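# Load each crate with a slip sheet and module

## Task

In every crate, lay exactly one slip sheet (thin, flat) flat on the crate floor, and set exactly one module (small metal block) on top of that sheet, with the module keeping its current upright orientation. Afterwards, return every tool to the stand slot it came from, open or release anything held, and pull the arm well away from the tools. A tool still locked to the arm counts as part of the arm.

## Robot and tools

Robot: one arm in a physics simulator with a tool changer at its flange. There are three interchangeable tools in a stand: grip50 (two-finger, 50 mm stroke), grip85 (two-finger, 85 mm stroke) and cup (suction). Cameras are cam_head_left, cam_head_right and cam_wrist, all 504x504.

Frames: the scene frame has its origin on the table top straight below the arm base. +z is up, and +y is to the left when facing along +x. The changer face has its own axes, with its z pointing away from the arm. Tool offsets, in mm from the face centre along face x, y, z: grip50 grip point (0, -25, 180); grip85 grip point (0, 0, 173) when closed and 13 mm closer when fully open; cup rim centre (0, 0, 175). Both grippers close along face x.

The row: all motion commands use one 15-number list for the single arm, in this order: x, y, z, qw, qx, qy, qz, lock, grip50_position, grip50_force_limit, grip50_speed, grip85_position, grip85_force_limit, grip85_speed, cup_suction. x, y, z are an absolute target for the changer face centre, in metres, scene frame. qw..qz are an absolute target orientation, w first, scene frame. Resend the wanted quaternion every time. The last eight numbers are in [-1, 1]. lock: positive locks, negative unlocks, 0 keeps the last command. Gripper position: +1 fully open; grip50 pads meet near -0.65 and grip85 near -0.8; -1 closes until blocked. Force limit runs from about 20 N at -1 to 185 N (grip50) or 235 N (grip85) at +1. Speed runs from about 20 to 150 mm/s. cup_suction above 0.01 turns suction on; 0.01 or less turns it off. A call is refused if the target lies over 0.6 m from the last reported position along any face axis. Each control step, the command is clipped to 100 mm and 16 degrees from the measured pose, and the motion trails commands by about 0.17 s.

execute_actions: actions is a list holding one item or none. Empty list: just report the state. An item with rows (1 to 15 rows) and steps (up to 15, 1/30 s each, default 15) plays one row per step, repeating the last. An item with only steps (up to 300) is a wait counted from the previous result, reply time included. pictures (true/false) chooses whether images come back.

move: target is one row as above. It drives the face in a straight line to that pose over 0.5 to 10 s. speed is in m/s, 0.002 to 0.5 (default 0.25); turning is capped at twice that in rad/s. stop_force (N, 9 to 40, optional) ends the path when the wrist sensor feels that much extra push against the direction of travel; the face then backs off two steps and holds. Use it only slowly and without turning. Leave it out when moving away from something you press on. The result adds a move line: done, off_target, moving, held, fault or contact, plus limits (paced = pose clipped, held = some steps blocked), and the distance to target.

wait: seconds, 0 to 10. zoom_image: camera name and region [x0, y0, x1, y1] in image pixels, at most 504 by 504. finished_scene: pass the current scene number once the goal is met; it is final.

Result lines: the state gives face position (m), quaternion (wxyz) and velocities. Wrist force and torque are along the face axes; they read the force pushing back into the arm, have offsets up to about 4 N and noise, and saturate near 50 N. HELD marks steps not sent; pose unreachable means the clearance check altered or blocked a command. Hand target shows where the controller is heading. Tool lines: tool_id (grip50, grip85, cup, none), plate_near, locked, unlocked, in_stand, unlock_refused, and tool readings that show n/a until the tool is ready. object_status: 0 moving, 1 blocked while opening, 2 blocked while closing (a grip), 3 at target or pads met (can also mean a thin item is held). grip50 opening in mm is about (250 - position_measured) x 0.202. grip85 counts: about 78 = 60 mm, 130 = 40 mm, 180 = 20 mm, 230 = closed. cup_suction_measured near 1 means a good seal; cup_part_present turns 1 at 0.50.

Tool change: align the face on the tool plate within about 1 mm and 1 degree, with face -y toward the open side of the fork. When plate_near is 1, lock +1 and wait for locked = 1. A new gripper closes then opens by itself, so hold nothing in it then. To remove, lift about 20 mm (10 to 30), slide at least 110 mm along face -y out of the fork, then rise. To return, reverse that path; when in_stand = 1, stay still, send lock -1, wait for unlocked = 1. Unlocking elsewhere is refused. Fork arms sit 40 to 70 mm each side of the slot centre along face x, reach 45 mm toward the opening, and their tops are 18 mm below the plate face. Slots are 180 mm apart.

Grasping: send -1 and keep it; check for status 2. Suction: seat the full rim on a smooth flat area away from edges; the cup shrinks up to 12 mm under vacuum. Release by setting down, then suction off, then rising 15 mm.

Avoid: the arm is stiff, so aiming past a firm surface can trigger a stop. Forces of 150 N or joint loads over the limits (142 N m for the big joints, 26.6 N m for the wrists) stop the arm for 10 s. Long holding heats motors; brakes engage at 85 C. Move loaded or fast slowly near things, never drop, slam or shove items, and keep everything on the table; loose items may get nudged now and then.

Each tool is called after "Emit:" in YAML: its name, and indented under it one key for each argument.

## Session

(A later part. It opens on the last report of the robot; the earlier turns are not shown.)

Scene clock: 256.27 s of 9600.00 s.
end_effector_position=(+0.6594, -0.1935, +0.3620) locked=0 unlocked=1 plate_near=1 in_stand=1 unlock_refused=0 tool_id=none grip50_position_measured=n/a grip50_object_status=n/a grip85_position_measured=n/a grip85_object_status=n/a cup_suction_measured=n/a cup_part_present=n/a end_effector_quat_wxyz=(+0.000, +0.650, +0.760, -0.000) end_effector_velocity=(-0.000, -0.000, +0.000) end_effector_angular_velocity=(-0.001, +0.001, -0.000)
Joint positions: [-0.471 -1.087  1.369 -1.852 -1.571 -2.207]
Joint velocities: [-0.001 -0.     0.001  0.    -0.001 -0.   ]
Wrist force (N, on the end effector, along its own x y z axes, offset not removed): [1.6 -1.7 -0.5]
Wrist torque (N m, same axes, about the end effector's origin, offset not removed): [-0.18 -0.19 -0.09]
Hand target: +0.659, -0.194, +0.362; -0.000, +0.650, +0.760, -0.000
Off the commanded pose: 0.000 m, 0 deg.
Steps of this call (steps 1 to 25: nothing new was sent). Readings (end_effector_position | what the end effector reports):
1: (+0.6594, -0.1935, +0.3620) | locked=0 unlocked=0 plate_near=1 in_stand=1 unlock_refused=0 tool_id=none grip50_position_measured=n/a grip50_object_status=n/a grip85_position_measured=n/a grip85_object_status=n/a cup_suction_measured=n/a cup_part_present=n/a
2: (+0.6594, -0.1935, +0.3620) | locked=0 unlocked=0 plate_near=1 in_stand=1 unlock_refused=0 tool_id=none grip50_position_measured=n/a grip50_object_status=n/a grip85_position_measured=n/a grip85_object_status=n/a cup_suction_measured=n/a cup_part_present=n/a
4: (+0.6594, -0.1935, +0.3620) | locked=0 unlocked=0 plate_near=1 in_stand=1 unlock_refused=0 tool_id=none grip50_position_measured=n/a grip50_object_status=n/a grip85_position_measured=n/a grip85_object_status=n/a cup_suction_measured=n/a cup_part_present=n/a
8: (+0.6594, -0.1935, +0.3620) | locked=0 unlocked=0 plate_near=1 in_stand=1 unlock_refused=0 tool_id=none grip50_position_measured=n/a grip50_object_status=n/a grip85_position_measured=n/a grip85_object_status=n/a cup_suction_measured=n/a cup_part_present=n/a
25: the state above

Emit:
move:
  target: [0.6594,-0.1935,0.41,0,0.6501,0.7598,0,0,0,0,0,0,0,0,0]
  speed: 0.08

Emit:
move:
  target: [0.33,-0.15,0.45,0,0.6501,0.7598,0,0,0,0,0,0,0,0,0]

Emit:
finished_scene:
  scene: 2

Scene clock: 263.50 s of 9600.00 s.
end_effector_position=(+0.6593, -0.1934, +0.4097) locked=0 unlocked=1 plate_near=0 in_stand=0 unlock_refused=0 tool_id=none grip50_position_measured=n/a grip50_object_status=n/a grip85_position_measured=n/a grip85_object_status=n/a cup_suction_measured=n/a cup_part_present=n/a end_effector_quat_wxyz=(+0.000, +0.650, +0.760, +0.000) end_effector_velocity=(+0.000, +0.001, +0.003) end_effector_angular_velocity=(-0.000, +0.001, +0.002)
Joint positions: [-0.471 -1.114  1.283 -1.741 -1.571 -2.207]
Joint velocities: [ 0.001 -0.001 -0.006  0.008 -0.001 -0.001]
Wrist force (N, on the end effector, along its own x y z axes, offset not removed): [1.0 0.2 -1.5]
Wrist torque (N m, same axes, about the end effector's origin, offset not removed): [-0.26 -0.12 -0.02]
Hand target: +0.659, -0.193, +0.410; +0.000, +0.650, +0.760, +0.000
Off the commanded pose: 0.000 m, 0 deg.
move: done
camera_calibration (this result's frames):
cam_wrist: T_world_to_cam=[[-0.164549, 0.986369, -0.000894585, 0.302748], [0.940871, 0.157231, 0.300067, -0.657345], [0.296117, 0.0485339, -0.953918, 0.254923], [0, 0, 0, 1]] pos_world=[0.592807, -0.207639, 0.440694]

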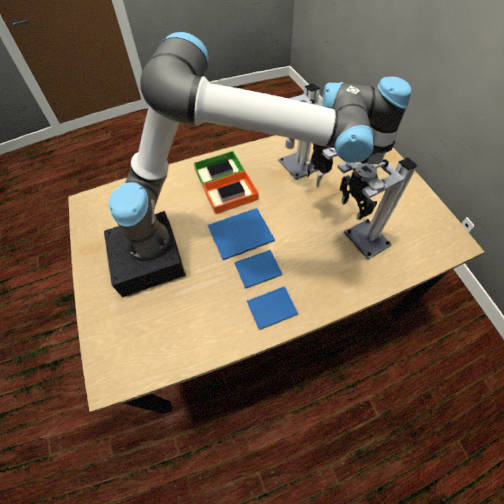

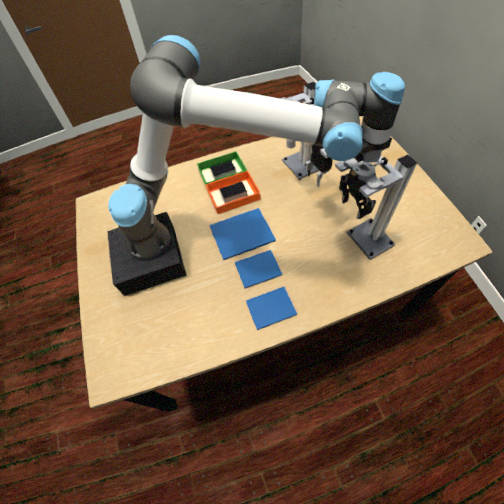

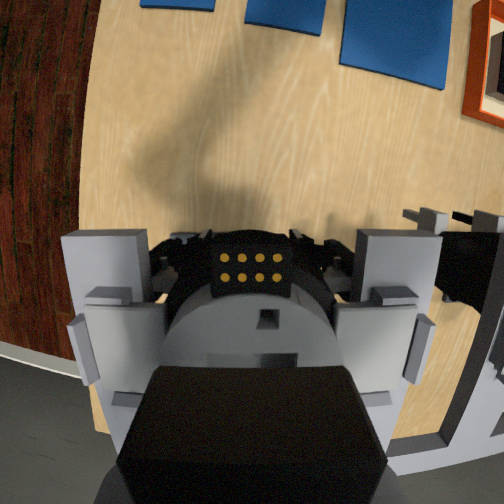

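Scene clock: 265.60 s of 9600.00 s.
end_effector_position=(+0.3303, -0.1500, +0.4498) locked=0 unlocked=1 plate_near=0 in_stand=0 unlock_refused=0 tool_id=none grip50_position_measured=n/a grip50_object_status=n/a grip85_position_measured=n/a grip85_object_status=n/a cup_suction_measured=n/a cup_part_present=n/a end_effector_quat_wxyz=(+0.000, +0.650, +0.760, -0.000) end_effector_velocity=(-0.002, +0.001, +0.000) end_effector_angular_velocity=(-0.000, +0.001, +0.003)
Joint positions: [-0.793 -1.938  2.044 -1.678 -1.571 -2.529]
Joint velocities: [-0.003 -0.006  0.003  0.004 -0.001 -0.005]
Wrist force (N, on the end effector, along its own x y z axes, offset not removed): [3.0 0.2 -0.5]
Wrist torque (N m, same axes, about the end effector's origin, offset not removed): [-0.14 -0.29 -0.01]
Hand target: +0.330, -0.150, +0.450; +0.000, +0.650, +0.760, -0.000
Off the commanded pose: 0.000 m, 0 deg.
move: done
camera_calibration (this result's frames):
cam_wrist: T_world_to_cam=[[-0.16451, 0.986374, -0.0014106, 0.20598], [0.940829, 0.157343, 0.300139, -0.366679], [0.296271, 0.0480487, -0.953894, 0.388401], [0, 0, 0, 1]] pos_world=[0.263797, -0.164141, 0.480839]

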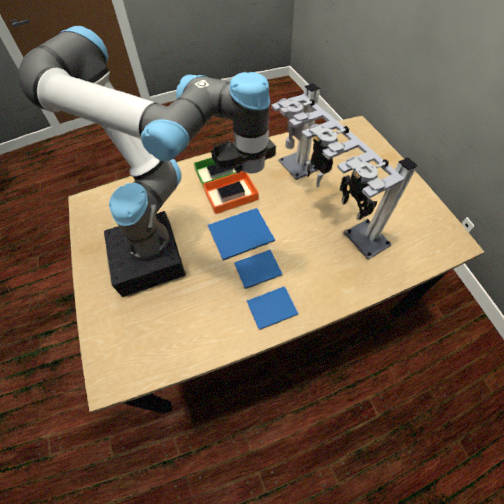

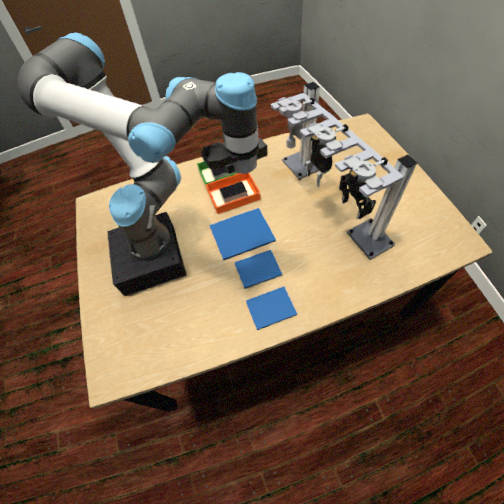

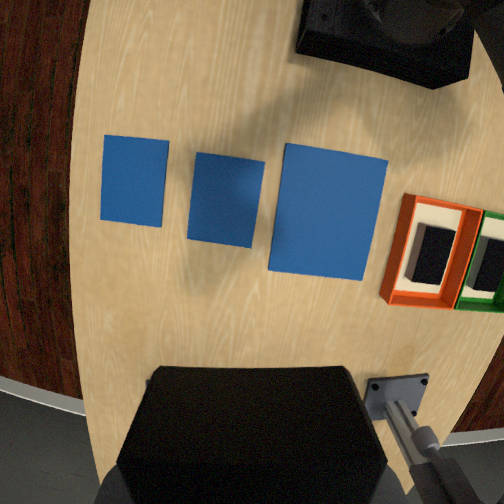

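The scene is finished: the task was done.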